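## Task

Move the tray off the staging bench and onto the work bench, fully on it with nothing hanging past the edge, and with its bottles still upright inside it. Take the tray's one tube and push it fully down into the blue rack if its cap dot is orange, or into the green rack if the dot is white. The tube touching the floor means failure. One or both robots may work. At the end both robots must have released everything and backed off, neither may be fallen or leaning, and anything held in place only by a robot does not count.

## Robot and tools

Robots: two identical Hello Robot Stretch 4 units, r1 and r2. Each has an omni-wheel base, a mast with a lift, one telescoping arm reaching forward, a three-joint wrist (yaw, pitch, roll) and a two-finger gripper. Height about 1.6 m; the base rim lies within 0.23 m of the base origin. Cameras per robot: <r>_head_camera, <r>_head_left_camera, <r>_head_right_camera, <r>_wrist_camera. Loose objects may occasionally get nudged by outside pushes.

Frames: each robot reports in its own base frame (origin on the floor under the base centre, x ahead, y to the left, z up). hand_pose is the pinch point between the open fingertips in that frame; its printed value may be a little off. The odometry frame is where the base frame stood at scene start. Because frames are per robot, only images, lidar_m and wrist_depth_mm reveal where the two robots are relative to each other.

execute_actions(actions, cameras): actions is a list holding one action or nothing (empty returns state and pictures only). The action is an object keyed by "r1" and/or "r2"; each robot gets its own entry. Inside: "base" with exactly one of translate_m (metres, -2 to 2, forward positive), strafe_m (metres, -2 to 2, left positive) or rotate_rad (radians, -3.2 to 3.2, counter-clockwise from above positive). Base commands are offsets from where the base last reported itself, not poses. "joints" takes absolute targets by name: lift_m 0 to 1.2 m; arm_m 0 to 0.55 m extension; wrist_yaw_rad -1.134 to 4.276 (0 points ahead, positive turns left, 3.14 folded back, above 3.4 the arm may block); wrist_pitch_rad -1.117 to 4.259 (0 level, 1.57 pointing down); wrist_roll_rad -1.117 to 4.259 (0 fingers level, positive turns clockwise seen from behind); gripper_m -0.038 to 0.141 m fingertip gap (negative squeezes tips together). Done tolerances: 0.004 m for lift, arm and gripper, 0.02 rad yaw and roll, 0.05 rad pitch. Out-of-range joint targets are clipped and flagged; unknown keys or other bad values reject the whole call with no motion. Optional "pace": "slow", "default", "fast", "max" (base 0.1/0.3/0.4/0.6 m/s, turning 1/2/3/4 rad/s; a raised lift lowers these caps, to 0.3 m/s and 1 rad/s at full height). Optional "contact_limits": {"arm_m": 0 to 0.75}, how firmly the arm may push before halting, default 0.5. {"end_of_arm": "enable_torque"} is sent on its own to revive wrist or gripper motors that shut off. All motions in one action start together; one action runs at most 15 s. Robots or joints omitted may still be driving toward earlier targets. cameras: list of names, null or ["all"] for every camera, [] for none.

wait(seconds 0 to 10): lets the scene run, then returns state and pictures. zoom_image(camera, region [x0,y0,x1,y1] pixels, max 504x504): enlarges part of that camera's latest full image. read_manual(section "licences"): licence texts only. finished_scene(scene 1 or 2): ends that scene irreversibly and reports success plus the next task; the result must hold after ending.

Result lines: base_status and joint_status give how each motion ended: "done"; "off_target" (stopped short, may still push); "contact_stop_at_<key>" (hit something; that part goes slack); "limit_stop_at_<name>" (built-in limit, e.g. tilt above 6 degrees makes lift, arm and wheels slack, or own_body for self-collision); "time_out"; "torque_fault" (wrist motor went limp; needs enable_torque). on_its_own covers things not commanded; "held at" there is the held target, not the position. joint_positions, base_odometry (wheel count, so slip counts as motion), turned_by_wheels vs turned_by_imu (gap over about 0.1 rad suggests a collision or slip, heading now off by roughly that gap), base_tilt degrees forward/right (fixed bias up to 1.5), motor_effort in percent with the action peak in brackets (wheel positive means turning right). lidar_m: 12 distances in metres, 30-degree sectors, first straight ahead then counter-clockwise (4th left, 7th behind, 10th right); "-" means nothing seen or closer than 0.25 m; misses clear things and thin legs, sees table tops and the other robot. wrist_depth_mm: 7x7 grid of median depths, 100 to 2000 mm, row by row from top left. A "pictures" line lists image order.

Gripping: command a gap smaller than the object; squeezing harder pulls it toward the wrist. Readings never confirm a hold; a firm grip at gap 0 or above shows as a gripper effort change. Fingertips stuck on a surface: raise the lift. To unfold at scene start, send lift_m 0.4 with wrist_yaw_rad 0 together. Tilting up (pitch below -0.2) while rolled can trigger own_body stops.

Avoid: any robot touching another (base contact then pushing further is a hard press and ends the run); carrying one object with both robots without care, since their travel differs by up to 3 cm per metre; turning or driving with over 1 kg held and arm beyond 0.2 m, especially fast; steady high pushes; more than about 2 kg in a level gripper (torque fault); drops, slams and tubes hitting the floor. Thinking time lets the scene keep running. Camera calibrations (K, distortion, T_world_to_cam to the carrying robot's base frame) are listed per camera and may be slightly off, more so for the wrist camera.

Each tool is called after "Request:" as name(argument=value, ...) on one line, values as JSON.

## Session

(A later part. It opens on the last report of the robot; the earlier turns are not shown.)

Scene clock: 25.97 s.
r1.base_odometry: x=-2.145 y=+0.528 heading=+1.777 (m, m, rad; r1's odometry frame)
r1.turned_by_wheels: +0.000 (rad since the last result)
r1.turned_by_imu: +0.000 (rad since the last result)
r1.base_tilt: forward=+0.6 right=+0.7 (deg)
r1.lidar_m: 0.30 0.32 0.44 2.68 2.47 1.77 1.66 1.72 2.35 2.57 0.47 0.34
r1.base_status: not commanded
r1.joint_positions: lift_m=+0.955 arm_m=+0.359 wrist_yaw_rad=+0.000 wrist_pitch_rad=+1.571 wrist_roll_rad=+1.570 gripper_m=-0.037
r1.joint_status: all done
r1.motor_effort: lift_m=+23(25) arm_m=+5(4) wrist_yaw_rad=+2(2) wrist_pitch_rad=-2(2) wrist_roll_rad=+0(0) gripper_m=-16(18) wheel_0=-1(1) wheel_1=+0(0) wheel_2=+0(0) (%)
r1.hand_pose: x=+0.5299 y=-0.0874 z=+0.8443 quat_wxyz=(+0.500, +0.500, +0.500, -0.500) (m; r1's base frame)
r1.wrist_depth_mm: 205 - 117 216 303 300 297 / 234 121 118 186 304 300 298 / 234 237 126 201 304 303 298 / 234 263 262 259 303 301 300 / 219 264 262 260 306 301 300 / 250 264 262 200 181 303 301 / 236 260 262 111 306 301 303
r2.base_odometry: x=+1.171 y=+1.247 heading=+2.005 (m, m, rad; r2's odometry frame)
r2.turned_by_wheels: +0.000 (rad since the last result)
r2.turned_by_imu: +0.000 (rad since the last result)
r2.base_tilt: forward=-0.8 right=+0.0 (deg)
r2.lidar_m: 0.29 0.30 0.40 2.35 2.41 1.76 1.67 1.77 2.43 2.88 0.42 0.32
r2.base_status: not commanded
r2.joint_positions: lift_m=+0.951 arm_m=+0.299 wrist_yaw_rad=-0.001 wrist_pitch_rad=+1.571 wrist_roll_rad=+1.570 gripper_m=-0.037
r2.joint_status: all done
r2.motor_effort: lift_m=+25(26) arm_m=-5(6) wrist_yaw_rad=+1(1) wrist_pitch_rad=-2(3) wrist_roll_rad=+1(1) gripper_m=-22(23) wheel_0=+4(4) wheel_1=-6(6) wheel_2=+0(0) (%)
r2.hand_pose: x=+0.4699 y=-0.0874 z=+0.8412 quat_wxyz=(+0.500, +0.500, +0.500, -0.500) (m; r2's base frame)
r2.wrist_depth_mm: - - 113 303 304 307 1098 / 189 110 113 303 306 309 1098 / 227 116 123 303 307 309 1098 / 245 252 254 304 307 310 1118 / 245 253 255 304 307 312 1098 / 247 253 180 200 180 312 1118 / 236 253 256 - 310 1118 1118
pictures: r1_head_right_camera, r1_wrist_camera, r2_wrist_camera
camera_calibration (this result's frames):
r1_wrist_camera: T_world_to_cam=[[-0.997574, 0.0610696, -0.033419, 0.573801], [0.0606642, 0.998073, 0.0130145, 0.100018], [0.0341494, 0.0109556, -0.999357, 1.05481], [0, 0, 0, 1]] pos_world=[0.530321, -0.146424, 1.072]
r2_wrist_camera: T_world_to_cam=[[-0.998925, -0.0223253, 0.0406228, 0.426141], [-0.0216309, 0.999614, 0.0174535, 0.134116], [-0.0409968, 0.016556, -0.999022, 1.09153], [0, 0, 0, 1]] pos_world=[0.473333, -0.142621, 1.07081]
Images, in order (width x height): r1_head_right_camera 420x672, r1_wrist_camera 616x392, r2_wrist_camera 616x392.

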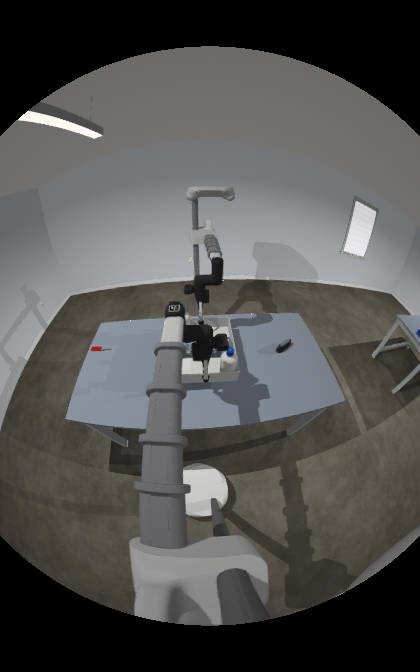

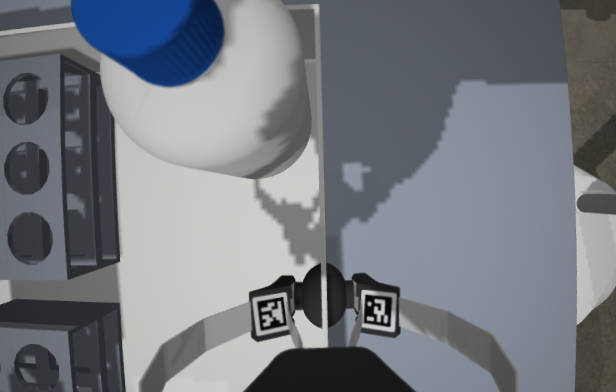

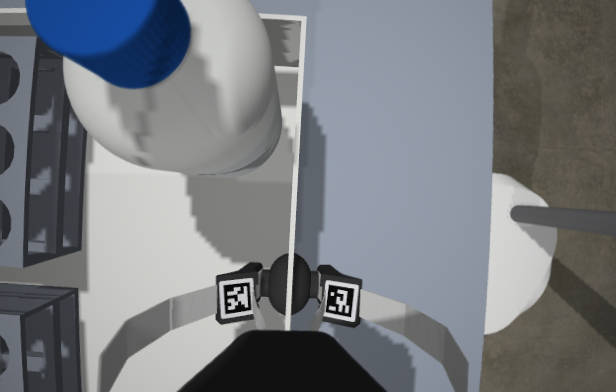

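Request:
execute_actions(actions=[{"r1":{"joints":{"lift_m":1.075}},"r2":{"joints":{"lift_m":1.072}}}], cameras=[])

Request:
execute_actions(actions=[{"r1":{"base":{"strafe_m":-0.6}},"r2":{"base":{"strafe_m":0.6}}}], cameras=["r1_head_right_camera","r1_wrist_camera","r2_wrist_camera"])

Scene clock: 27.67 s.
r1.base_odometry: x=-2.145 y=+0.528 heading=+1.777 (m, m, rad; r1's odometry frame)
r1.turned_by_wheels: +0.000 (rad since the last result)
r1.turned_by_imu: +0.000 (rad since the last result)
r1.base_tilt: forward=+0.5 right=+0.6 (deg)
r1.lidar_m: 0.30 0.33 0.46 2.68 2.44 1.74 1.66 1.73 2.34 2.56 0.47 0.33
r1.base_status: not commanded
r1.joint_positions: lift_m=+1.075 arm_m=+0.359 wrist_yaw_rad=+0.000 wrist_pitch_rad=+1.571 wrist_roll_rad=+1.570 gripper_m=-0.037
r1.joint_status: all done
r1.motor_effort: lift_m=+23(25) arm_m=+4(5) wrist_yaw_rad=+2(2) wrist_pitch_rad=-1(1) wrist_roll_rad=+0(1) gripper_m=-19(19) wheel_0=-1(1) wheel_1=+0(0) wheel_2=+0(0) (%)
r1.hand_pose: x=+0.5299 y=-0.0874 z=+0.9643 quat_wxyz=(+0.500, +0.500, +0.500, -0.500) (m; r1's base frame)
r1.wrist_depth_mm: 205 - 117 216 421 415 1138 / 234 121 118 186 418 418 1160 / 234 238 126 201 421 421 1160 / 235 263 262 260 421 421 931 / 219 263 262 260 421 421 946 / 250 264 260 200 181 421 1160 / 236 259 263 111 424 421 1160
r2.base_odometry: x=+1.171 y=+1.247 heading=+2.005 (m, m, rad; r2's odometry frame)
r2.turned_by_wheels: +0.000 (rad since the last result)
r2.turned_by_imu: +0.000 (rad since the last result)
r2.base_tilt: forward=-0.7 right=+0.0 (deg)
r2.lidar_m: 0.28 0.30 0.44 2.37 2.39 1.75 1.67 1.77 2.41 2.88 0.44 0.31
r2.base_status: not commanded
r2.joint_positions: lift_m=+1.071 arm_m=+0.299 wrist_yaw_rad=-0.001 wrist_pitch_rad=+1.571 wrist_roll_rad=+1.570 gripper_m=-0.037
r2.joint_status: all done
r2.motor_effort: lift_m=+25(28) arm_m=-6(6) wrist_yaw_rad=+1(0) wrist_pitch_rad=-2(2) wrist_roll_rad=+0(0) gripper_m=-22(23) wheel_0=+4(4) wheel_1=-6(6) wheel_2=+0(0) (%)
r2.hand_pose: x=+0.4699 y=-0.0874 z=+0.9612 quat_wxyz=(+0.500, +0.500, +0.500, -0.500) (m; r2's base frame)
r2.wrist_depth_mm: - - 113 424 427 1205 1229 / 189 110 113 424 427 1229 1205 / 226 116 123 424 427 1229 1229 / 244 252 254 427 430 991 1255 / 246 254 255 424 433 991 1229 / 247 252 180 200 180 1255 1255 / 236 254 256 - 433 1229 1281
pictures: none
No camera images: the call's "cameras" was empty. Leave "cameras" out to get every camera's image.

Scene clock: 31.00 s.
r1.base_odometry: x=-1.558 y=+0.651 heading=+1.777 (m, m, rad; r1's odometry frame)
r1.turned_by_wheels: +0.000 (rad since the last result)
r1.turned_by_imu: +0.003 (rad since the last result)
r1.base_tilt: forward=+0.6 right=+0.7 (deg)
r1.lidar_m: 0.32 0.33 0.46 1.24 2.44 1.71 1.64 1.73 2.32 1.96 2.00 0.34
r1.base_status: done
r1.joint_positions: lift_m=+1.075 arm_m=+0.359 wrist_yaw_rad=+0.001 wrist_pitch_rad=+1.566 wrist_roll_rad=+1.570 gripper_m=-0.037
r1.joint_status: not commanded
r1.motor_effort: lift_m=+22(23) arm_m=+3(5) wrist_yaw_rad=-2(2) wrist_pitch_rad=+13(14) wrist_roll_rad=+0(0) gripper_m=-19(18) wheel_0=-2(8) wheel_1=+1(8) wheel_2=+1(1) (%)
r1.hand_pose: x=+0.5317 y=-0.0874 z=+0.9643 quat_wxyz=(+0.502, +0.501, +0.499, -0.498) (m; r1's base frame)
r1.wrist_depth_mm: 206 - 117 224 1182 1160 1160 / 236 120 118 258 1160 1160 1118 / 235 135 127 259 421 418 1118 / 235 264 262 260 421 421 946 / 235 264 262 259 418 421 931 / 247 265 262 198 180 418 1160 / 209 262 263 111 424 424 1138
r2.base_odometry: x=+0.627 y=+0.994 heading=+2.005 (m, m, rad; r2's odometry frame)
r2.turned_by_wheels: +0.000 (rad since the last result)
r2.turned_by_imu: -0.003 (rad since the last result)
r2.base_tilt: forward=-0.8 right=+0.1 (deg)
r2.lidar_m: 0.29 3.16 1.81 1.76 2.44 1.77 1.68 1.78 2.40 1.22 0.42 0.29
r2.base_status: done
r2.joint_positions: lift_m=+1.072 arm_m=+0.299 wrist_yaw_rad=+0.001 wrist_pitch_rad=+1.566 wrist_roll_rad=+1.570 gripper_m=-0.037
r2.joint_status: not commanded
r2.motor_effort: lift_m=+24(25) arm_m=-5(6) wrist_yaw_rad=-1(2) wrist_pitch_rad=+10(9) wrist_roll_rad=+1(1) gripper_m=-23(22) wheel_0=-3(12) wheel_1=+3(14) wheel_2=+0(0) (%)
r2.hand_pose: x=+0.4713 y=-0.0874 z=+0.9613 quat_wxyz=(+0.502, +0.501, +0.499, -0.498) (m; r2's base frame)
r2.wrist_depth_mm: - - 112 421 427 1205 1229 / 190 110 114 424 427 1229 1229 / 244 116 125 424 430 1229 1229 / 245 253 253 427 430 1008 1229 / 247 253 255 427 433 1008 1255 / 247 253 182 196 182 1229 1229 / 237 254 256 - 433 1229 1255
pictures: r1_head_right_camera, r1_wrist_camera, r2_wrist_camera
camera_calibration (this result's frames):
r1_wrist_camera: T_world_to_cam=[[-0.997446, 0.0599727, -0.0387863, 0.584648], [0.0594956, 0.998139, 0.0133393, 0.098658], [0.0395141, 0.0109976, -0.999158, 1.17167], [0, 0, 0, 1]] pos_world=[0.530988, -0.146423, 1.19205]
r2_wrist_camera: T_world_to_cam=[[-0.999064, -0.0235874, 0.0362613, 0.426773], [-0.0229698, 0.999585, 0.0173568, 0.132769], [-0.0366556, 0.0165076, -0.999192, 1.20968], [0, 0, 0, 1]] pos_world=[0.473765, -0.142617, 1.19092]
Images, in order (width x height): r1_head_right_camera 420x672, r1_wrist_camera 616x392, r2_wrist_camera 616x392.

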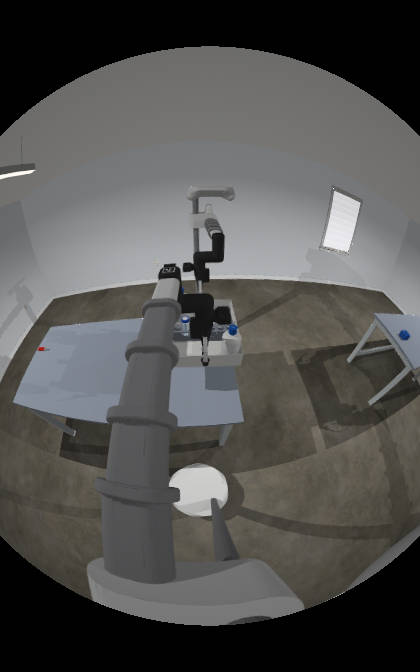

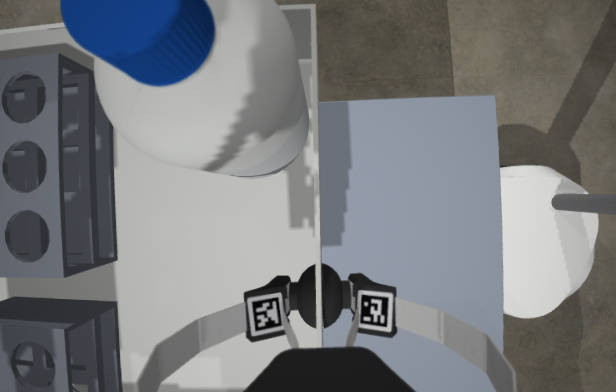

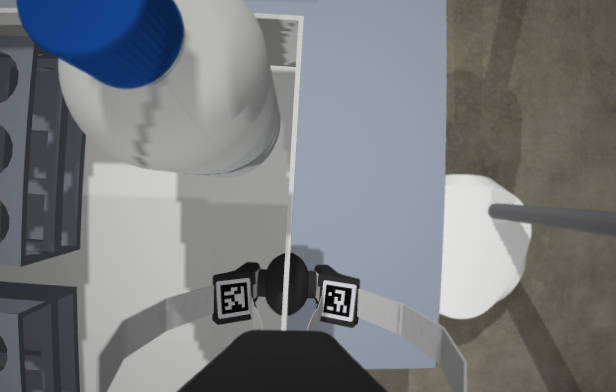

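Request:
execute_actions(actions=[{"r1":{"base":{"strafe_m":-0.7},"joints":{"arm_m":0.372}},"r2":{"base":{"strafe_m":0.7}}}], cameras=["r1_head_right_camera","r1_wrist_camera","r2_wrist_camera"])

Scene clock: 34.80 s.
r1.base_odometry: x=-0.873 y=+0.794 heading=+1.777 (m, m, rad; r1's odometry frame)
r1.turned_by_wheels: +0.000 (rad since the last result)
r1.turned_by_imu: +0.004 (rad since the last result)
r1.base_tilt: forward=+0.6 right=+0.6 (deg)
r1.lidar_m: 0.54 0.67 0.55 1.27 2.38 1.73 1.64 1.71 2.32 1.46 1.29 0.57
r1.base_status: done
r1.joint_positions: lift_m=+1.075 arm_m=+0.371 wrist_yaw_rad=+0.000 wrist_pitch_rad=+1.568 wrist_roll_rad=+1.570 gripper_m=-0.037
r1.joint_status: all done
r1.motor_effort: lift_m=+22(22) arm_m=+4(6) wrist_yaw_rad=+0(2) wrist_pitch_rad=+8(14) wrist_roll_rad=+0(0) gripper_m=-19(18) wheel_0=-1(9) wheel_1=+0(11) wheel_2=+1(1) (%)
r1.hand_pose: x=+0.5430 y=-0.0874 z=+0.9643 quat_wxyz=(+0.501, +0.500, +0.500, -0.499) (m; r1's base frame)
r1.wrist_depth_mm: 208 - 117 216 1160 1138 1138 / 234 120 118 198 1160 1160 1160 / 236 237 126 208 1160 1160 1138 / 236 263 262 260 1160 960 931 / 236 264 262 260 1160 960 946 / 244 265 262 198 181 1118 1138 / 237 262 262 111 1160 1160 1160
r2.base_odometry: x=-0.008 y=+0.700 heading=+2.005 (m, m, rad; r2's odometry frame)
r2.turned_by_wheels: +0.000 (rad since the last result)
r2.turned_by_imu: -0.003 (rad since the last result)
r2.base_tilt: forward=-0.7 right=+0.1 (deg)
r2.lidar_m: 0.46 3.13 1.06 1.13 2.44 1.76 1.69 1.78 2.42 1.19 0.69 0.50
r2.base_status: done
r2.joint_positions: lift_m=+1.072 arm_m=+0.299 wrist_yaw_rad=+0.000 wrist_pitch_rad=+1.568 wrist_roll_rad=+1.570 gripper_m=-0.037
r2.joint_status: not commanded
r2.motor_effort: lift_m=+24(24) arm_m=-5(5) wrist_yaw_rad=+0(3) wrist_pitch_rad=+5(10) wrist_roll_rad=+0(1) gripper_m=-22(22) wheel_0=-3(10) wheel_1=+4(12) wheel_2=+0(1) (%)
r2.hand_pose: x=+0.4706 y=-0.0874 z=+0.9613 quat_wxyz=(+0.501, +0.500, +0.500, -0.499) (m; r2's base frame)
r2.wrist_depth_mm: - - 112 1138 1182 1229 1205 / 190 109 114 1205 1205 1229 1255 / 244 116 125 1205 1205 1205 1255 / 245 251 255 1205 1205 1008 1229 / 247 254 255 1205 1042 1008 1229 / 247 253 181 197 181 1255 1255 / 236 254 256 - 1255 1255 1255
pictures: r1_head_right_camera, r1_wrist_camera, r2_wrist_camera
camera_calibration (this result's frames):
r1_wrist_camera: T_world_to_cam=[[-0.997474, 0.0607666, -0.0367899, 0.594054], [0.0603167, 0.998092, 0.0132188, 0.0976543], [0.037523, 0.0109663, -0.999236, 1.17239], [0, 0, 0, 1]] pos_world=[0.542672, -0.146423, 1.19205]
r2_wrist_camera: T_world_to_cam=[[-0.999012, -0.022998, 0.0380303, 0.424463], [-0.0223493, 0.999599, 0.017396, 0.132427], [-0.0384151, 0.0165289, -0.999125, 1.21044], [0, 0, 0, 1]] pos_world=[0.473502, -0.142619, 1.19093]
Images, in order (width x height): r1_head_right_camera 420x672, r1_wrist_camera 616x392, r2_wrist_camera 616x392.

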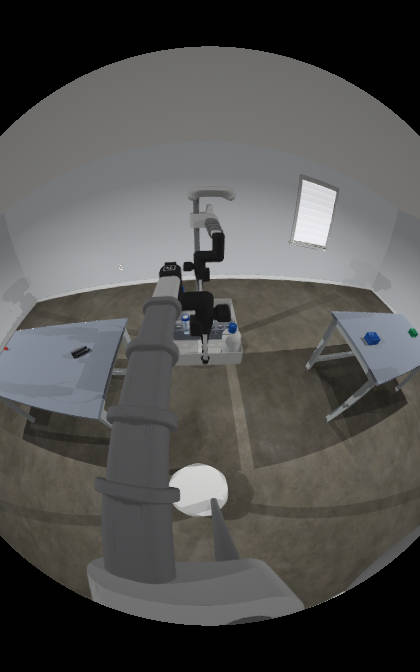

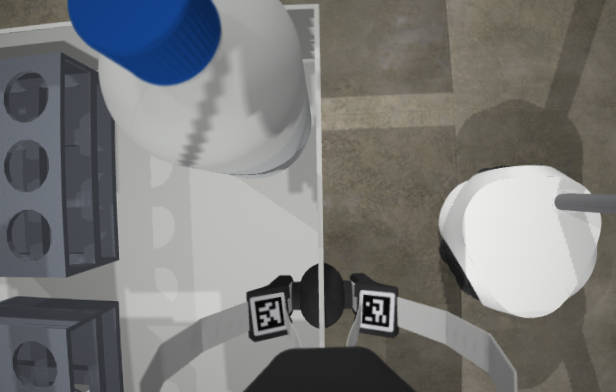

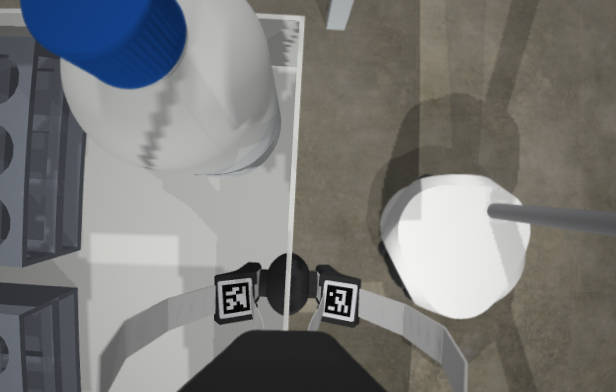

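Request:
execute_actions(actions=[{"r1":{"base":{"strafe_m":-0.7},"joints":{"arm_m":0.384}},"r2":{"base":{"strafe_m":0.7}}}], cameras=["r1_head_right_camera","r2_head_left_camera","r1_wrist_camera"])

Scene clock: 38.57 s.
r1.base_odometry: x=-0.188 y=+0.938 heading=+1.777 (m, m, rad; r1's odometry frame)
r1.turned_by_wheels: +0.000 (rad since the last result)
r1.turned_by_imu: +0.003 (rad since the last result)
r1.base_tilt: forward=+0.6 right=+0.7 (deg)
r1.lidar_m: 0.55 3.22 1.20 1.35 2.34 1.71 1.63 1.70 2.31 1.50 0.63 0.57
r1.base_status: done
r1.joint_positions: lift_m=+1.075 arm_m=+0.383 wrist_yaw_rad=-0.001 wrist_pitch_rad=+1.572 wrist_roll_rad=+1.570 gripper_m=-0.037
r1.joint_status: all done
r1.motor_effort: lift_m=+22(22) arm_m=+5(5) wrist_yaw_rad=+5(5) wrist_pitch_rad=-4(10) wrist_roll_rad=-1(1) gripper_m=-19(19) wheel_0=-2(10) wheel_1=+0(9) wheel_2=-1(1) (%)
r1.hand_pose: x=+0.5535 y=-0.0874 z=+0.9644 quat_wxyz=(+0.500, +0.500, +0.500, -0.500) (m; r1's base frame)
r1.wrist_depth_mm: 208 - 117 186 1160 1160 1138 / 234 121 118 159 1160 1160 1118 / 234 236 126 187 1160 1160 1160 / 235 263 263 259 1182 946 946 / 208 264 262 260 1160 960 960 / 244 264 262 200 182 1008 1138 / 236 259 263 111 1160 1138 1182
r2.base_odometry: x=-0.643 y=+0.405 heading=+2.005 (m, m, rad; r2's odometry frame)
r2.turned_by_wheels: +0.000 (rad since the last result)
r2.turned_by_imu: -0.003 (rad since the last result)
r2.base_tilt: forward=-0.8 right=+0.0 (deg)
r2.lidar_m: 0.44 0.48 0.44 1.04 2.48 1.78 1.68 1.79 2.43 1.38 1.39 0.51
r2.base_status: done
r2.joint_positions: lift_m=+1.072 arm_m=+0.299 wrist_yaw_rad=-0.001 wrist_pitch_rad=+1.572 wrist_roll_rad=+1.570 gripper_m=-0.037
r2.joint_status: not commanded
r2.motor_effort: lift_m=+24(24) arm_m=-4(5) wrist_yaw_rad=+4(4) wrist_pitch_rad=-7(12) wrist_roll_rad=+1(1) gripper_m=-22(23) wheel_0=-2(13) wheel_1=+4(14) wheel_2=+0(0) (%)
r2.hand_pose: x=+0.4694 y=-0.0874 z=+0.9613 quat_wxyz=(+0.500, +0.500, +0.500, -0.500) (m; r2's base frame)
r2.wrist_depth_mm: - - 113 1182 1205 1205 1229 / 190 110 113 1205 1229 1229 1229 / 226 116 123 1205 1205 1229 1255 / 243 252 254 1205 1229 1008 1229 / 246 253 254 1205 1008 1008 1229 / 246 253 180 200 180 1229 1255 / 237 253 256 - 1229 1255 1255
pictures: r1_head_right_camera, r1_wrist_camera, r2_head_left_camera
camera_calibration (this result's frames):
r1_wrist_camera: T_world_to_cam=[[-0.997519, 0.0623409, -0.0327009, 0.600728], [0.0619454, 0.997995, 0.0129707, 0.0963509], [0.0334439, 0.0109129, -0.999381, 1.17439], [0, 0, 0, 1]] pos_world=[0.553993, -0.146424, 1.19206]
Images, in order (width x height): r1_head_right_camera 420x672, r1_wrist_camera 616x392, r2_head_left_camera 420x672.

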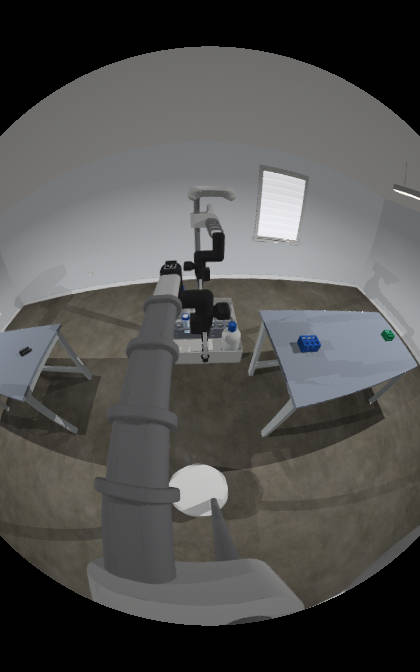

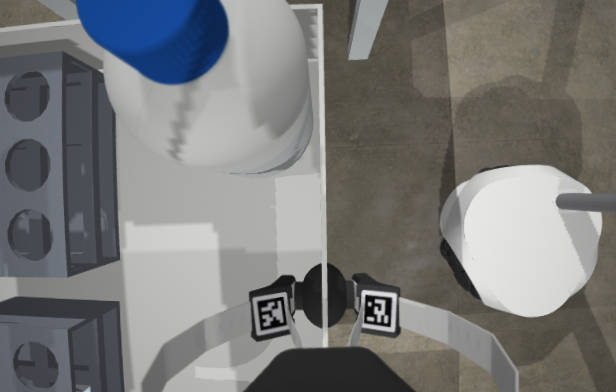

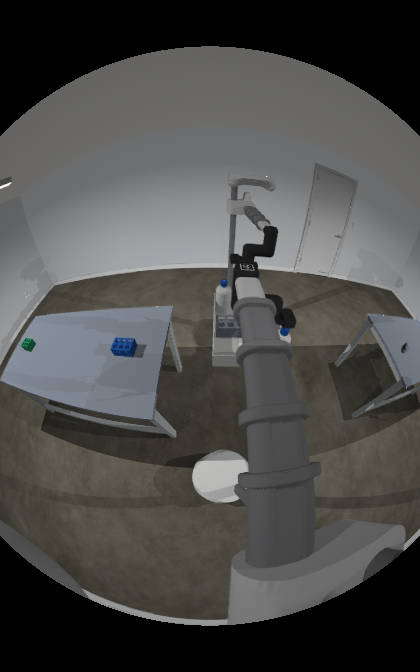

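Request:
execute_actions(actions=[{"r1":{"base":{"translate_m":0.03},"pace":"slow"},"r2":{"base":{"translate_m":-0.03},"pace":"slow"}}], cameras=[])

Request:
execute_actions(actions=[{"r1":{"base":{"strafe_m":-0.6}},"r2":{"base":{"strafe_m":0.6}}}], cameras=["r1_head_right_camera","r2_head_left_camera","r1_wrist_camera"])

Scene clock: 40.13 s.
r1.base_odometry: x=-0.194 y=+0.967 heading=+1.777 (m, m, rad; r1's odometry frame)
r1.turned_by_wheels: +0.000 (rad since the last result)
r1.turned_by_imu: +0.000 (rad since the last result)
r1.base_tilt: forward=+0.6 right=+0.7 (deg)
r1.lidar_m: 0.54 3.19 1.20 1.23 2.39 1.74 1.66 1.74 2.37 1.35 0.60 0.58
r1.base_status: done
r1.joint_positions: lift_m=+1.075 arm_m=+0.383 wrist_yaw_rad=-0.001 wrist_pitch_rad=+1.572 wrist_roll_rad=+1.570 gripper_m=-0.037
r1.joint_status: not commanded
r1.motor_effort: lift_m=+22(22) arm_m=+5(5) wrist_yaw_rad=+5(5) wrist_pitch_rad=-4(4) wrist_roll_rad=+0(0) gripper_m=-20(18) wheel_0=+0(4) wheel_1=+3(4) wheel_2=-3(7) (%)
r1.hand_pose: x=+0.5535 y=-0.0874 z=+0.9644 quat_wxyz=(+0.500, +0.500, +0.500, -0.500) (m; r1's base frame)
r1.wrist_depth_mm: 207 - 117 185 1138 1160 1138 / 234 121 118 160 1160 1138 1138 / 234 236 126 188 1182 1160 1138 / 234 263 260 260 1182 946 946 / 208 263 263 259 1182 946 931 / 245 264 262 200 182 991 1160 / 235 259 263 111 1182 1160 1182
r2.base_odometry: x=-0.630 y=+0.378 heading=+2.005 (m, m, rad; r2's odometry frame)
r2.turned_by_wheels: -0.001 (rad since the last result)
r2.turned_by_imu: -0.001 (rad since the last result)
r2.base_tilt: forward=-0.8 right=+0.0 (deg)
r2.lidar_m: 0.44 0.47 0.45 1.17 2.39 1.74 1.67 1.76 2.39 1.39 1.37 0.50
r2.base_status: done
r2.joint_positions: lift_m=+1.072 arm_m=+0.299 wrist_yaw_rad=-0.001 wrist_pitch_rad=+1.572 wrist_roll_rad=+1.570 gripper_m=-0.037
r2.joint_status: not commanded
r2.motor_effort: lift_m=+24(24) arm_m=-5(5) wrist_yaw_rad=+4(3) wrist_pitch_rad=-5(6) wrist_roll_rad=+0(0) gripper_m=-22(22) wheel_0=-3(8) wheel_1=-8(11) wheel_2=+4(7) (%)
r2.hand_pose: x=+0.4694 y=-0.0874 z=+0.9613 quat_wxyz=(+0.500, +0.500, +0.500, -0.500) (m; r2's base frame)
r2.wrist_depth_mm: - - 113 1182 1182 1205 1229 / 190 110 113 1182 1229 1229 1229 / 243 116 123 1205 1205 1255 1255 / 244 251 254 1205 1205 1008 1255 / 246 253 255 1182 1025 1008 1229 / 245 253 180 200 180 1229 1255 / 237 253 255 - 1229 1255 1281
pictures: none
No camera images: the call's "cameras" was empty. Leave "cameras" out to get every camera's image.

Scene clock: 43.47 s.
r1.base_odometry: x=+0.394 y=+1.089 heading=+1.777 (m, m, rad; r1's odometry frame)
r1.turned_by_wheels: +0.000 (rad since the last result)
r1.turned_by_imu: +0.003 (rad since the last result)
r1.base_tilt: forward=+0.5 right=+0.7 (deg)
r1.lidar_m: 0.33 3.20 1.86 1.79 2.39 1.73 1.65 1.73 2.34 1.45 0.49 0.35
r1.base_status: done
r1.joint_positions: lift_m=+1.075 arm_m=+0.383 wrist_yaw_rad=-0.001 wrist_pitch_rad=+1.571 wrist_roll_rad=+1.570 gripper_m=-0.037
r1.joint_status: not commanded
r1.motor_effort: lift_m=+22(22) arm_m=+5(5) wrist_yaw_rad=+4(5) wrist_pitch_rad=-1(4) wrist_roll_rad=-1(1) gripper_m=-18(19) wheel_0=-2(7) wheel_1=+1(10) wheel_2=-1(2) (%)
r1.hand_pose: x=+0.5539 y=-0.0874 z=+0.9644 quat_wxyz=(+0.500, +0.500, +0.500, -0.500) (m; r1's base frame)
r1.wrist_depth_mm: 208 - 117 186 418 415 1160 / 234 121 118 161 418 415 1138 / 234 236 126 189 418 418 1160 / 236 264 262 260 421 418 946 / 208 264 262 259 424 421 946 / 244 264 262 200 181 418 1138 / 236 260 263 111 424 418 1138
r2.base_odometry: x=-1.174 y=+0.126 heading=+2.005 (m, m, rad; r2's odometry frame)
r2.turned_by_wheels: +0.000 (rad since the last result)
r2.turned_by_imu: -0.003 (rad since the last result)
r2.base_tilt: forward=-0.8 right=+0.0 (deg)
r2.lidar_m: 0.27 0.32 0.43 1.16 2.43 1.72 1.68 1.75 2.37 1.99 2.04 0.32
r2.base_status: done
r2.joint_positions: lift_m=+1.072 arm_m=+0.299 wrist_yaw_rad=-0.001 wrist_pitch_rad=+1.571 wrist_roll_rad=+1.570 gripper_m=-0.037
r2.joint_status: not commanded
r2.motor_effort: lift_m=+24(24) arm_m=-4(4) wrist_yaw_rad=+2(3) wrist_pitch_rad=-4(6) wrist_roll_rad=+0(0) gripper_m=-22(23) wheel_0=-1(10) wheel_1=+3(13) wheel_2=+0(3) (%)
r2.hand_pose: x=+0.4697 y=-0.0874 z=+0.9613 quat_wxyz=(+0.500, +0.500, +0.500, -0.500) (m; r2's base frame)
r2.wrist_depth_mm: - - 113 1205 1205 1205 1229 / 190 110 114 424 1205 1205 1229 / 243 116 124 424 430 1229 1255 / 244 252 254 427 430 991 1229 / 245 253 254 427 430 1008 1229 / 246 254 180 200 180 1229 1255 / 237 254 255 - 436 1255 1255
pictures: r1_head_right_camera, r1_wrist_camera, r2_head_left_camera
camera_calibration (this result's frames):
r1_wrist_camera: T_world_to_cam=[[-0.997502, 0.0620986, -0.0336721, 0.601991], [0.0616905, 0.99801, 0.0130297, 0.0964146], [0.0344142, 0.0109199, -0.999348, 1.17384], [0, 0, 0, 1]] pos_world=[0.554143, -0.146424, 1.19208]
Images, in order (width x height): r1_head_right_camera 420x672, r1_wrist_camera 616x392, r2_head_left_camera 420x672.

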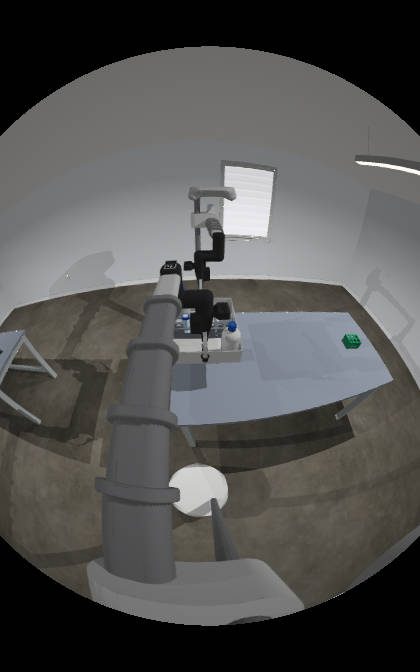

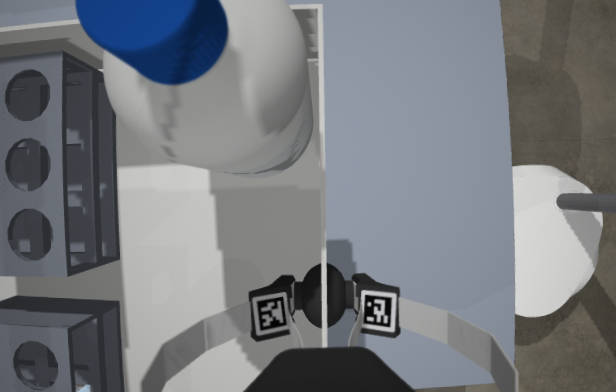

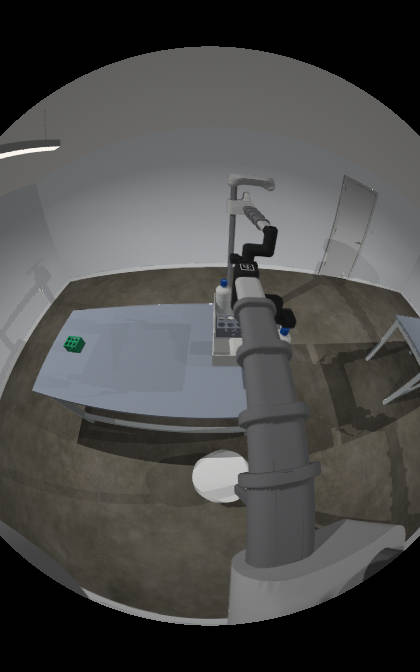

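Request:
execute_actions(actions=[{"r1":{"base":{"strafe_m":-0.62}},"r2":{"base":{"strafe_m":0.62}}}], cameras=["r1_head_right_camera","r2_head_left_camera","r2_head_right_camera"])

Scene clock: 46.97 s.
r1.base_odometry: x=+1.001 y=+1.216 heading=+1.776 (m, m, rad; r1's odometry frame)
r1.turned_by_wheels: +0.000 (rad since the last result)
r1.turned_by_imu: +0.002 (rad since the last result)
r1.base_tilt: forward=+0.5 right=+0.6 (deg)
r1.lidar_m: 0.34 0.34 0.48 2.40 2.38 1.73 1.65 1.74 2.33 2.85 0.50 0.35
r1.base_status: done
r1.joint_positions: lift_m=+1.075 arm_m=+0.383 wrist_yaw_rad=-0.001 wrist_pitch_rad=+1.571 wrist_roll_rad=+1.570 gripper_m=-0.037
r1.joint_status: not commanded
r1.motor_effort: lift_m=+22(22) arm_m=+5(4) wrist_yaw_rad=+4(4) wrist_pitch_rad=-2(2) wrist_roll_rad=-1(1) gripper_m=-19(18) wheel_0=-1(9) wheel_1=+1(8) wheel_2=-2(1) (%)
r1.hand_pose: x=+0.5538 y=-0.0874 z=+0.9644 quat_wxyz=(+0.500, +0.500, +0.500, -0.500) (m; r1's base frame)
r1.wrist_depth_mm: 209 - 117 186 421 418 1138 / 234 121 118 146 421 418 1138 / 235 236 126 206 421 418 1160 / 236 264 263 259 424 418 946 / 208 264 260 259 424 418 946 / 242 264 262 200 182 421 1160 / 236 260 262 111 427 424 1160
r2.base_odometry: x=-1.737 y=-0.135 heading=+2.005 (m, m, rad; r2's odometry frame)
r2.turned_by_wheels: +0.000 (rad since the last result)
r2.turned_by_imu: -0.003 (rad since the last result)
r2.base_tilt: forward=-0.8 right=+0.0 (deg)
r2.lidar_m: 0.27 0.30 0.41 2.64 2.47 1.74 1.69 1.78 2.43 2.62 0.42 0.27
r2.base_status: done
r2.joint_positions: lift_m=+1.072 arm_m=+0.299 wrist_yaw_rad=-0.001 wrist_pitch_rad=+1.571 wrist_roll_rad=+1.570 gripper_m=-0.037
r2.joint_status: not commanded
r2.motor_effort: lift_m=+24(23) arm_m=-5(5) wrist_yaw_rad=+2(2) wrist_pitch_rad=-3(3) wrist_roll_rad=+0(1) gripper_m=-24(20) wheel_0=-1(12) wheel_1=+3(14) wheel_2=+0(0) (%)
r2.hand_pose: x=+0.4696 y=-0.0874 z=+0.9613 quat_wxyz=(+0.500, +0.500, +0.500, -0.500) (m; r2's base frame)
r2.wrist_depth_mm: - - 113 421 427 1205 1229 / 190 110 113 421 427 1229 1255 / 243 115 124 424 430 1229 1229 / 244 251 254 424 430 1008 1229 / 246 253 255 427 430 1008 1255 / 246 253 180 200 180 1205 1255 / 237 253 256 - 433 1255 1229
pictures: r1_head_right_camera, r2_head_left_camera, r2_head_right_camera
Images, in order (width x height): r1_head_right_camera 420x672, r2_head_left_camera 420x672, r2_head_right_camera 420x672.

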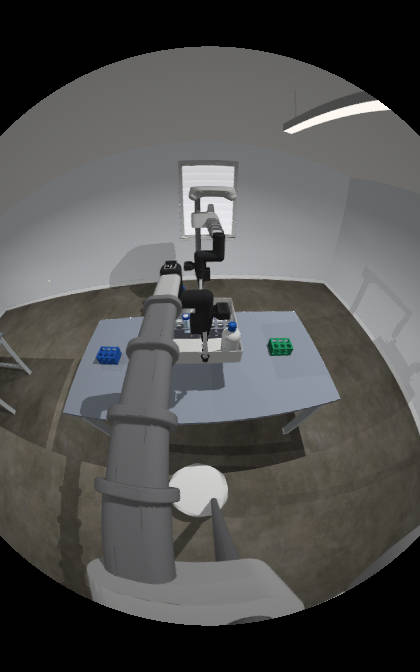

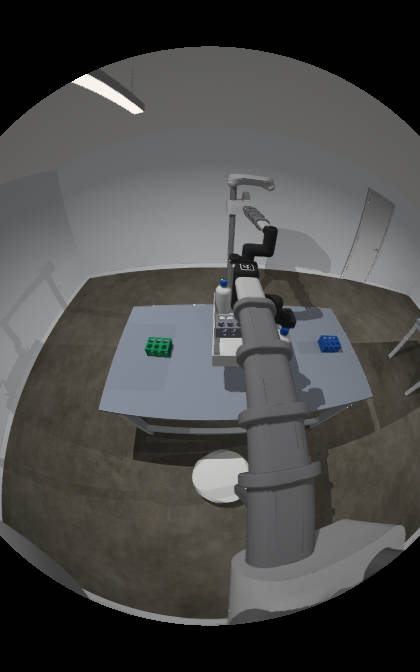

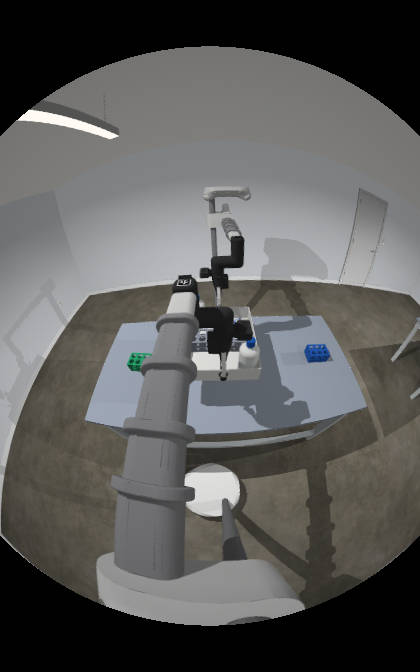

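Clear. Lower.

Request:
execute_actions(actions=[{"r1":{"joints":{"lift_m":0.935}},"r2":{"joints":{"lift_m":0.932}}}], cameras=[])

Request:
execute_actions(actions=[{"r1":{"joints":{"lift_m":0.915},"pace":"slow"},"r2":{"joints":{"lift_m":0.912},"pace":"slow"}}], cameras=[])

Request:
execute_actions(actions=[{"r1":{"joints":{"gripper_m":0.05}},"r2":{"joints":{"gripper_m":0.05}}}], cameras=["r1_wrist_camera"])

Scene clock: 48.80 s.
r1.base_odometry: x=+1.001 y=+1.216 heading=+1.776 (m, m, rad; r1's odometry frame)
r1.turned_by_wheels: +0.000 (rad since the last result)
r1.turned_by_imu: +0.001 (rad since the last result)
r1.base_tilt: forward=+0.5 right=+0.7 (deg)
r1.lidar_m: 0.32 0.37 0.49 2.42 2.39 1.71 1.65 1.71 2.33 2.84 0.49 0.36
r1.base_status: not commanded
r1.joint_positions: lift_m=+0.935 arm_m=+0.383 wrist_yaw_rad=-0.001 wrist_pitch_rad=+1.571 wrist_roll_rad=+1.570 gripper_m=-0.037
r1.joint_status: all done
r1.motor_effort: lift_m=+19(21) arm_m=+5(4) wrist_yaw_rad=+4(4) wrist_pitch_rad=-2(1) wrist_roll_rad=-1(1) gripper_m=-19(19) wheel_0=-1(1) wheel_1=+1(1) wheel_2=-2(2) (%)
r1.hand_pose: x=+0.5538 y=-0.0874 z=+0.8246 quat_wxyz=(+0.500, +0.500, +0.500, -0.500) (m; r1's base frame)
r1.wrist_depth_mm: 210 - 117 185 283 282 278 / 234 121 118 147 285 281 278 / 234 236 126 186 285 282 281 / 236 264 263 260 285 282 281 / 208 263 262 262 285 283 282 / 243 264 262 200 182 283 281 / 236 260 263 111 285 282 282
r2.base_odometry: x=-1.737 y=-0.135 heading=+2.005 (m, m, rad; r2's odometry frame)
r2.turned_by_wheels: +0.000 (rad since the last result)
r2.turned_by_imu: +0.000 (rad since the last result)
r2.base_tilt: forward=-0.8 right=+0.1 (deg)
r2.lidar_m: 0.27 0.29 0.40 2.64 2.47 1.73 1.68 1.77 2.41 2.62 0.42 0.32
r2.base_status: not commanded
r2.joint_positions: lift_m=+0.932 arm_m=+0.299 wrist_yaw_rad=-0.001 wrist_pitch_rad=+1.571 wrist_roll_rad=+1.570 gripper_m=-0.037
r2.joint_status: all done
r2.motor_effort: lift_m=+18(22) arm_m=-5(5) wrist_yaw_rad=+2(1) wrist_pitch_rad=-4(3) wrist_roll_rad=+0(0) gripper_m=-22(20) wheel_0=-1(1) wheel_1=+3(3) wheel_2=+0(0) (%)
r2.hand_pose: x=+0.4696 y=-0.0874 z=+0.8218 quat_wxyz=(+0.500, +0.500, +0.500, -0.500) (m; r2's base frame)
r2.wrist_depth_mm: - - 113 282 286 289 1078 / 190 110 114 282 285 290 1098 / 243 116 124 285 287 290 1098 / 244 251 253 285 289 291 1098 / 245 253 255 286 289 293 866 / 245 253 181 200 180 291 1098 / 238 254 257 - 291 293 1118
pictures: none
No camera images: the call's "cameras" was empty. Leave "cameras" out to get every camera's image.

Scene clock: 49.73 s.
r1.base_odometry: x=+1.001 y=+1.216 heading=+1.776 (m, m, rad; r1's odometry frame)
r1.turned_by_wheels: +0.000 (rad since the last result)
r1.turned_by_imu: +0.000 (rad since the last result)
r1.base_tilt: forward=+0.6 right=+0.8 (deg)
r1.lidar_m: 0.33 0.36 0.48 2.41 2.36 1.72 1.64 1.71 2.33 2.84 0.50 0.36
r1.base_status: not commanded
r1.joint_positions: lift_m=+0.915 arm_m=+0.383 wrist_yaw_rad=-0.001 wrist_pitch_rad=+1.571 wrist_roll_rad=+1.570 gripper_m=-0.037
r1.joint_status: all done
r1.motor_effort: lift_m=+18(18) arm_m=+5(5) wrist_yaw_rad=+4(3) wrist_pitch_rad=-2(2) wrist_roll_rad=-1(1) gripper_m=-16(19) wheel_0=-1(1) wheel_1=+0(1) wheel_2=-2(2) (%)
r1.hand_pose: x=+0.5538 y=-0.0874 z=+0.8047 quat_wxyz=(+0.500, +0.500, +0.500, -0.500) (m; r1's base frame)
r1.wrist_depth_mm: 208 - 117 185 264 260 259 / 234 121 118 147 264 262 260 / 235 236 126 186 265 263 260 / 236 264 262 260 265 263 262 / 208 264 262 262 266 263 260 / 243 264 262 200 181 264 263 / 236 259 262 111 266 264 262
r2.base_odometry: x=-1.737 y=-0.135 heading=+2.005 (m, m, rad; r2's odometry frame)
r2.turned_by_wheels: +0.000 (rad since the last result)
r2.turned_by_imu: +0.000 (rad since the last result)
r2.base_tilt: forward=-0.8 right=+0.0 (deg)
r2.lidar_m: 0.29 0.30 0.40 2.63 2.46 1.72 1.68 1.76 2.38 2.59 0.42 0.31
r2.base_status: not commanded
r2.joint_positions: lift_m=+0.912 arm_m=+0.299 wrist_yaw_rad=-0.001 wrist_pitch_rad=+1.571 wrist_roll_rad=+1.570 gripper_m=-0.037
r2.joint_status: all done
r2.motor_effort: lift_m=+17(17) arm_m=-5(5) wrist_yaw_rad=+1(2) wrist_pitch_rad=-3(3) wrist_roll_rad=+0(0) gripper_m=-23(23) wheel_0=-1(1) wheel_1=+3(3) wheel_2=+0(0) (%)
r2.hand_pose: x=+0.4696 y=-0.0874 z=+0.8018 quat_wxyz=(+0.500, +0.500, +0.500, -0.500) (m; r2's base frame)
r2.wrist_depth_mm: - - 113 262 265 267 1060 / 190 109 114 263 265 268 1078 / 243 115 124 265 266 270 1078 / 244 252 254 265 267 271 1078 / 246 252 254 265 267 271 842 / 246 253 180 200 180 271 1078 / 237 254 256 - 271 273 1060
pictures: none
No camera images: the call's "cameras" was empty. Leave "cameras" out to get every camera's image.

Scene clock: 51.30 s.
r1.base_odometry: x=+1.001 y=+1.216 heading=+1.776 (m, m, rad; r1's odometry frame)
r1.turned_by_wheels: +0.000 (rad since the last result)
r1.turned_by_imu: +0.000 (rad since the last result)
r1.base_tilt: forward=+0.5 right=+0.7 (deg)
r1.lidar_m: 0.34 0.36 0.49 2.41 2.38 1.73 1.65 1.70 2.32 2.83 0.51 0.36
r1.base_status: not commanded
r1.joint_positions: lift_m=+0.915 arm_m=+0.383 wrist_yaw_rad=+0.000 wrist_pitch_rad=+1.571 wrist_roll_rad=+1.570 gripper_m=+0.050
r1.joint_status: all done
r1.motor_effort: lift_m=+18(18) arm_m=+5(5) wrist_yaw_rad=+2(3) wrist_pitch_rad=+0(4) wrist_roll_rad=-1(1) gripper_m=-2(19) wheel_0=-1(1) wheel_1=+1(1) wheel_2=-2(2) (%)
r1.hand_pose: x=+0.5541 y=-0.0874 z=+0.8047 quat_wxyz=(+0.500, +0.500, +0.500, -0.500) (m; r1's base frame)
r1.wrist_depth_mm: 216 - 123 194 265 263 260 / 236 131 123 140 265 263 262 / 242 248 131 242 266 264 260 / 242 270 267 267 267 263 262 / 243 270 267 267 267 266 263 / 241 272 198 266 198 265 263 / 230 268 270 111 266 265 264
r2.base_odometry: x=-1.737 y=-0.135 heading=+2.005 (m, m, rad; r2's odometry frame)
r2.turned_by_wheels: +0.000 (rad since the last result)
r2.turned_by_imu: +0.000 (rad since the last result)
r2.base_tilt: forward=-0.8 right=+0.0 (deg)
r2.lidar_m: 0.26 0.27 0.38 2.64 2.45 1.73 1.69 1.77 2.40 2.61 0.42 0.31
r2.base_status: not commanded
r2.joint_positions: lift_m=+0.912 arm_m=+0.299 wrist_yaw_rad=+0.000 wrist_pitch_rad=+1.570 wrist_roll_rad=+1.570 gripper_m=+0.050
r2.joint_status: all done
r2.motor_effort: lift_m=+17(18) arm_m=-4(5) wrist_yaw_rad=+0(3) wrist_pitch_rad=-2(6) wrist_roll_rad=+1(0) gripper_m=-3(22) wheel_0=-1(1) wheel_1=+3(3) wheel_2=+0(0) (%)
r2.hand_pose: x=+0.4698 y=-0.0874 z=+0.8018 quat_wxyz=(+0.500, +0.500, +0.500, -0.500) (m; r2's base frame)
r2.wrist_depth_mm: - - 120 263 266 270 1060 / 199 117 120 265 267 270 1078 / 229 124 129 265 267 271 1060 / 230 259 262 265 268 271 1060 / 234 259 262 267 270 272 842 / 252 259 213 266 200 272 1078 / 233 260 263 - 271 274 1078
pictures: r1_wrist_camera
camera_calibration (this result's frames):
r1_wrist_camera: T_world_to_cam=[[-0.997522, 0.0614724, -0.0342065, 0.597237], [0.0610569, 0.998049, 0.0130622, 0.0988093], [0.0349427, 0.0109413, -0.999329, 1.01392], [0, 0, 0, 1]] pos_world=[0.554295, -0.146424, 1.03238]
Images, in order (width x height): r1_wrist_camera 616x392.

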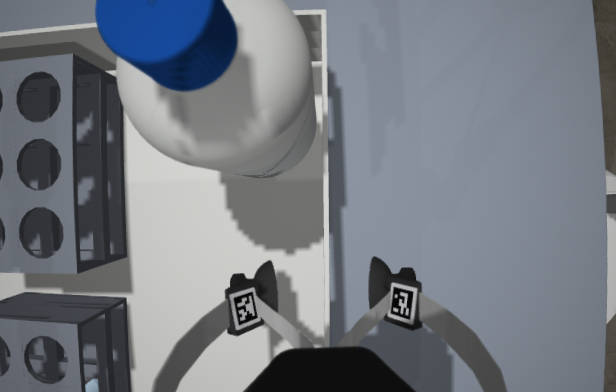

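Request:
execute_actions(actions=[{"r1":{"joints":{"lift_m":1.07},"base":{"strafe_m":0.0}},"r2":{"joints":{"lift_m":1.1}}}], cameras=[])

Request:
execute_actions(actions=[{"r1":{"base":{"translate_m":0.05},"joints":{"arm_m":0.5}},"r2":{"base":{"translate_m":-0.5},"joints":{"arm_m":0}}}], cameras=[])

Request:
execute_actions(actions=[{"r1":{"base":{"strafe_m":0.075}}}], cameras=["r1_wrist_camera","r2_head_camera"])

Scene clock: 53.40 s.
r1.base_odometry: x=+1.001 y=+1.216 heading=+1.776 (m, m, rad; r1's odometry frame)
r1.turned_by_wheels: +0.000 (rad since the last result)
r1.turned_by_imu: +0.001 (rad since the last result)
r1.base_tilt: forward=+0.6 right=+0.7 (deg)
r1.lidar_m: 0.33 0.35 0.48 2.41 2.38 1.72 1.65 1.72 2.33 2.85 0.50 0.36
r1.base_status: done
r1.joint_positions: lift_m=+1.070 arm_m=+0.383 wrist_yaw_rad=+0.000 wrist_pitch_rad=+1.570 wrist_roll_rad=+1.570 gripper_m=+0.050
r1.joint_status: all done
r1.motor_effort: lift_m=+20(21) arm_m=+5(5) wrist_yaw_rad=+2(2) wrist_pitch_rad=+1(1) wrist_roll_rad=+0(1) gripper_m=-4(2) wheel_0=+0(1) wheel_1=+0(3) wheel_2=+0(1) (%)
r1.hand_pose: x=+0.5541 y=-0.0874 z=+0.9595 quat_wxyz=(+0.500, +0.500, +0.500, -0.500) (m; r1's base frame)
r1.wrist_depth_mm: 430 430 421 421 415 415 1138 / 433 427 424 421 415 413 1138 / 430 366 394 286 418 415 1138 / 433 368 427 421 421 415 931 / 430 368 421 421 418 418 946 / 430 370 199 424 198 415 1042 / 404 310 424 111 421 415 1138
r2.base_odometry: x=-1.737 y=-0.135 heading=+2.005 (m, m, rad; r2's odometry frame)
r2.turned_by_wheels: +0.000 (rad since the last result)
r2.turned_by_imu: -0.001 (rad since the last result)
r2.base_tilt: forward=-0.8 right=+0.0 (deg)
r2.lidar_m: 0.27 0.27 0.41 2.63 2.46 1.73 1.69 1.77 2.38 2.60 0.45 0.31
r2.base_status: not commanded
r2.joint_positions: lift_m=+1.100 arm_m=+0.299 wrist_yaw_rad=+0.000 wrist_pitch_rad=+1.570 wrist_roll_rad=+1.570 gripper_m=+0.050
r2.joint_status: all done
r2.motor_effort: lift_m=+22(22) arm_m=-4(5) wrist_yaw_rad=+0(1) wrist_pitch_rad=-1(2) wrist_roll_rad=+0(0) gripper_m=-3(3) wheel_0=-1(1) wheel_1=+3(3) wheel_2=+0(0) (%)
r2.hand_pose: x=+0.4698 y=-0.0874 z=+0.9894 quat_wxyz=(+0.500, +0.500, +0.500, -0.500) (m; r2's base frame)
r2.wrist_depth_mm: 439 442 449 452 459 1255 1281 / 442 442 445 455 455 1229 1255 / 439 384 307 455 455 1255 1255 / 439 415 449 455 459 1025 1281 / 442 442 449 459 462 1025 1255 / 433 387 213 459 200 1255 1281 / 404 389 452 - 466 1255 1281
pictures: none
No camera images: the call's "cameras" was empty. Leave "cameras" out to get every camera's image.

Scene clock: 56.57 s.
r1.base_odometry: x=+0.991 y=+1.265 heading=+1.777 (m, m, rad; r1's odometry frame)
r1.turned_by_wheels: +0.000 (rad since the last result)
r1.turned_by_imu: +0.001 (rad since the last result)
r1.base_tilt: forward=+0.6 right=+0.7 (deg)
r1.lidar_m: 0.29 0.30 0.41 2.41 2.45 1.79 1.69 1.77 2.40 2.84 0.44 0.31
r1.base_status: done
r1.joint_positions: lift_m=+1.070 arm_m=+0.499 wrist_yaw_rad=+0.000 wrist_pitch_rad=+1.570 wrist_roll_rad=+1.570 gripper_m=+0.050
r1.joint_status: all done
r1.motor_effort: lift_m=+20(20) arm_m=+5(6) wrist_yaw_rad=+1(1) wrist_pitch_rad=+2(1) wrist_roll_rad=-1(1) gripper_m=-3(3) wheel_0=+0(6) wheel_1=+1(4) wheel_2=+1(9) (%)
r1.hand_pose: x=+0.6703 y=-0.0874 z=+0.9595 quat_wxyz=(+0.500, +0.500, +0.500, -0.500) (m; r1's base frame)
r1.wrist_depth_mm: 433 427 424 421 415 413 410 / 430 427 421 415 418 413 410 / 430 427 424 359 413 274 413 / 433 424 424 362 415 413 413 / 433 427 424 389 418 415 413 / 433 407 199 362 198 415 415 / 436 300 424 111 418 397 413
r2.base_odometry: x=-1.527 y=-0.589 heading=+2.005 (m, m, rad; r2's odometry frame)
r2.turned_by_wheels: -0.001 (rad since the last result)
r2.turned_by_imu: +0.000 (rad since the last result)
r2.base_tilt: forward=-0.8 right=+0.0 (deg)
r2.lidar_m: 0.77 0.82 2.76 2.61 1.76 1.23 1.15 1.24 1.70 3.44 1.16 0.84
r2.base_status: done
r2.joint_positions: lift_m=+1.100 arm_m=+0.001 wrist_yaw_rad=+0.000 wrist_pitch_rad=+1.570 wrist_roll_rad=+1.570 gripper_m=+0.050
r2.joint_status: all done
r2.motor_effort: lift_m=+22(22) arm_m=-6(12) wrist_yaw_rad=+0(1) wrist_pitch_rad=-3(2) wrist_roll_rad=+0(0) gripper_m=-3(3) wheel_0=-3(8) wheel_1=-6(12) wheel_2=+2(13) (%)
r2.hand_pose: x=+0.1721 y=-0.0874 z=+0.9895 quat_wxyz=(+0.500, +0.500, +0.500, -0.500) (m; r2's base frame)
r2.wrist_depth_mm: 1182 1205 1205 1229 1229 1229 1281 / 1205 1205 1229 1229 1229 1255 1255 / 1205 1229 1229 1255 1255 1255 1255 / 1205 1205 1229 1025 1025 1255 1281 / 1229 1205 1229 1025 1025 1255 327 / 1205 1229 213 1229 199 1281 1281 / 1205 1229 1255 - 1255 1281 1281
pictures: none
No camera images: the call's "cameras" was empty. Leave "cameras" out to get every camera's image.

Scene clock: 57.87 s.
r1.base_odometry: x=+0.917 y=+1.250 heading=+1.777 (m, m, rad; r1's odometry frame)
r1.turned_by_wheels: +0.000 (rad since the last result)
r1.turned_by_imu: +0.000 (rad since the last result)
r1.base_tilt: forward=+0.6 right=+0.7 (deg)
r1.lidar_m: 0.29 0.30 0.41 2.33 2.43 1.78 1.70 1.76 2.38 2.91 0.44 0.30
r1.base_status: done
r1.joint_positions: lift_m=+1.070 arm_m=+0.499 wrist_yaw_rad=+0.000 wrist_pitch_rad=+1.570 wrist_roll_rad=+1.570 gripper_m=+0.050
r1.joint_status: not commanded
r1.motor_effort: lift_m=+20(20) arm_m=+5(5) wrist_yaw_rad=+0(1) wrist_pitch_rad=+2(2) wrist_roll_rad=-1(1) gripper_m=-3(3) wheel_0=+0(8) wheel_1=+0(8) wheel_2=+0(0) (%)
r1.hand_pose: x=+0.6703 y=-0.0874 z=+0.9595 quat_wxyz=(+0.500, +0.500, +0.500, -0.500) (m; r1's base frame)
r1.wrist_depth_mm: 433 384 384 362 387 272 407 / 433 424 424 359 413 349 410 / 433 421 424 392 415 413 413 / 433 424 421 415 415 413 413 / 433 364 424 359 418 413 413 / 433 285 199 364 198 413 413 / 433 430 427 111 421 415 413
r2.base_odometry: x=-1.527 y=-0.589 heading=+2.005 (m, m, rad; r2's odometry frame)
r2.turned_by_wheels: +0.000 (rad since the last result)
r2.turned_by_imu: +0.000 (rad since the last result)
r2.base_tilt: forward=-0.8 right=+0.0 (deg)
r2.lidar_m: 0.79 0.83 2.73 2.61 1.73 1.21 1.14 1.21 1.71 3.42 1.14 0.82
r2.base_status: not commanded
r2.joint_positions: lift_m=+1.100 arm_m=+0.001 wrist_yaw_rad=+0.000 wrist_pitch_rad=+1.570 wrist_roll_rad=+1.570 gripper_m=+0.050
r2.joint_status: not commanded
r2.motor_effort: lift_m=+22(22) arm_m=-6(6) wrist_yaw_rad=-1(1) wrist_pitch_rad=-1(1) wrist_roll_rad=+0(0) gripper_m=-3(4) wheel_0=-2(3) wheel_1=-6(7) wheel_2=+2(2) (%)
r2.hand_pose: x=+0.1721 y=-0.0874 z=+0.9895 quat_wxyz=(+0.500, +0.500, +0.500, -0.500) (m; r2's base frame)
r2.wrist_depth_mm: 1182 1205 1205 1229 1229 1229 1255 / 1205 1229 1229 1255 1255 1255 1255 / 1182 1205 1205 1229 1255 1281 1255 / 1182 1205 1229 1025 1025 1255 1255 / 1205 1229 1229 1008 1025 1255 327 / 1205 1229 213 1229 199 1281 1281 / 1205 1205 1229 - 1255 1255 1281
pictures: r1_wrist_camera, r2_head_camera
camera_calibration (this result's frames):
r1_wrist_camera: T_world_to_cam=[[-0.997532, 0.0610657, -0.0346657, 0.718835], [0.060644, 0.998074, 0.0130901, 0.0899451], [0.0353982, 0.0109555, -0.999313, 1.1643], [0, 0, 0, 1]] pos_world=[0.670392, -0.146424, 1.18724]
Images, in order (width x height): r1_wrist_camera 616x392, r2_head_camera 420x560.

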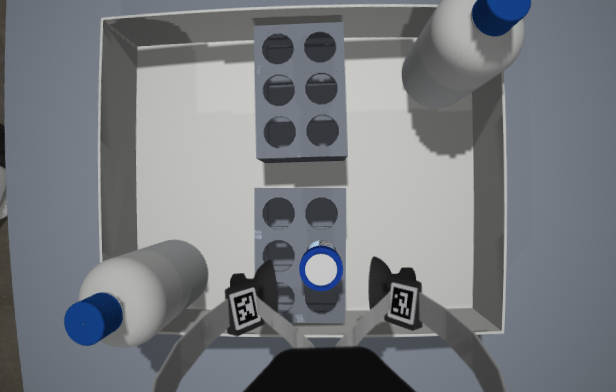

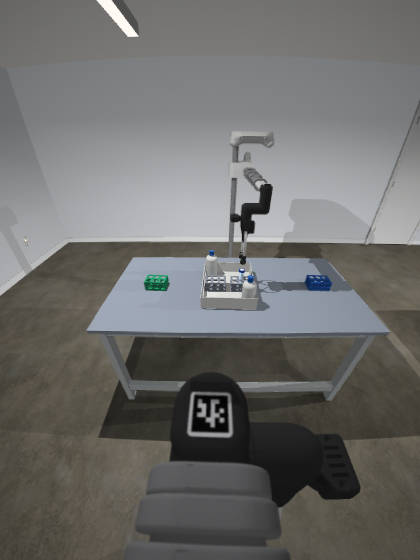

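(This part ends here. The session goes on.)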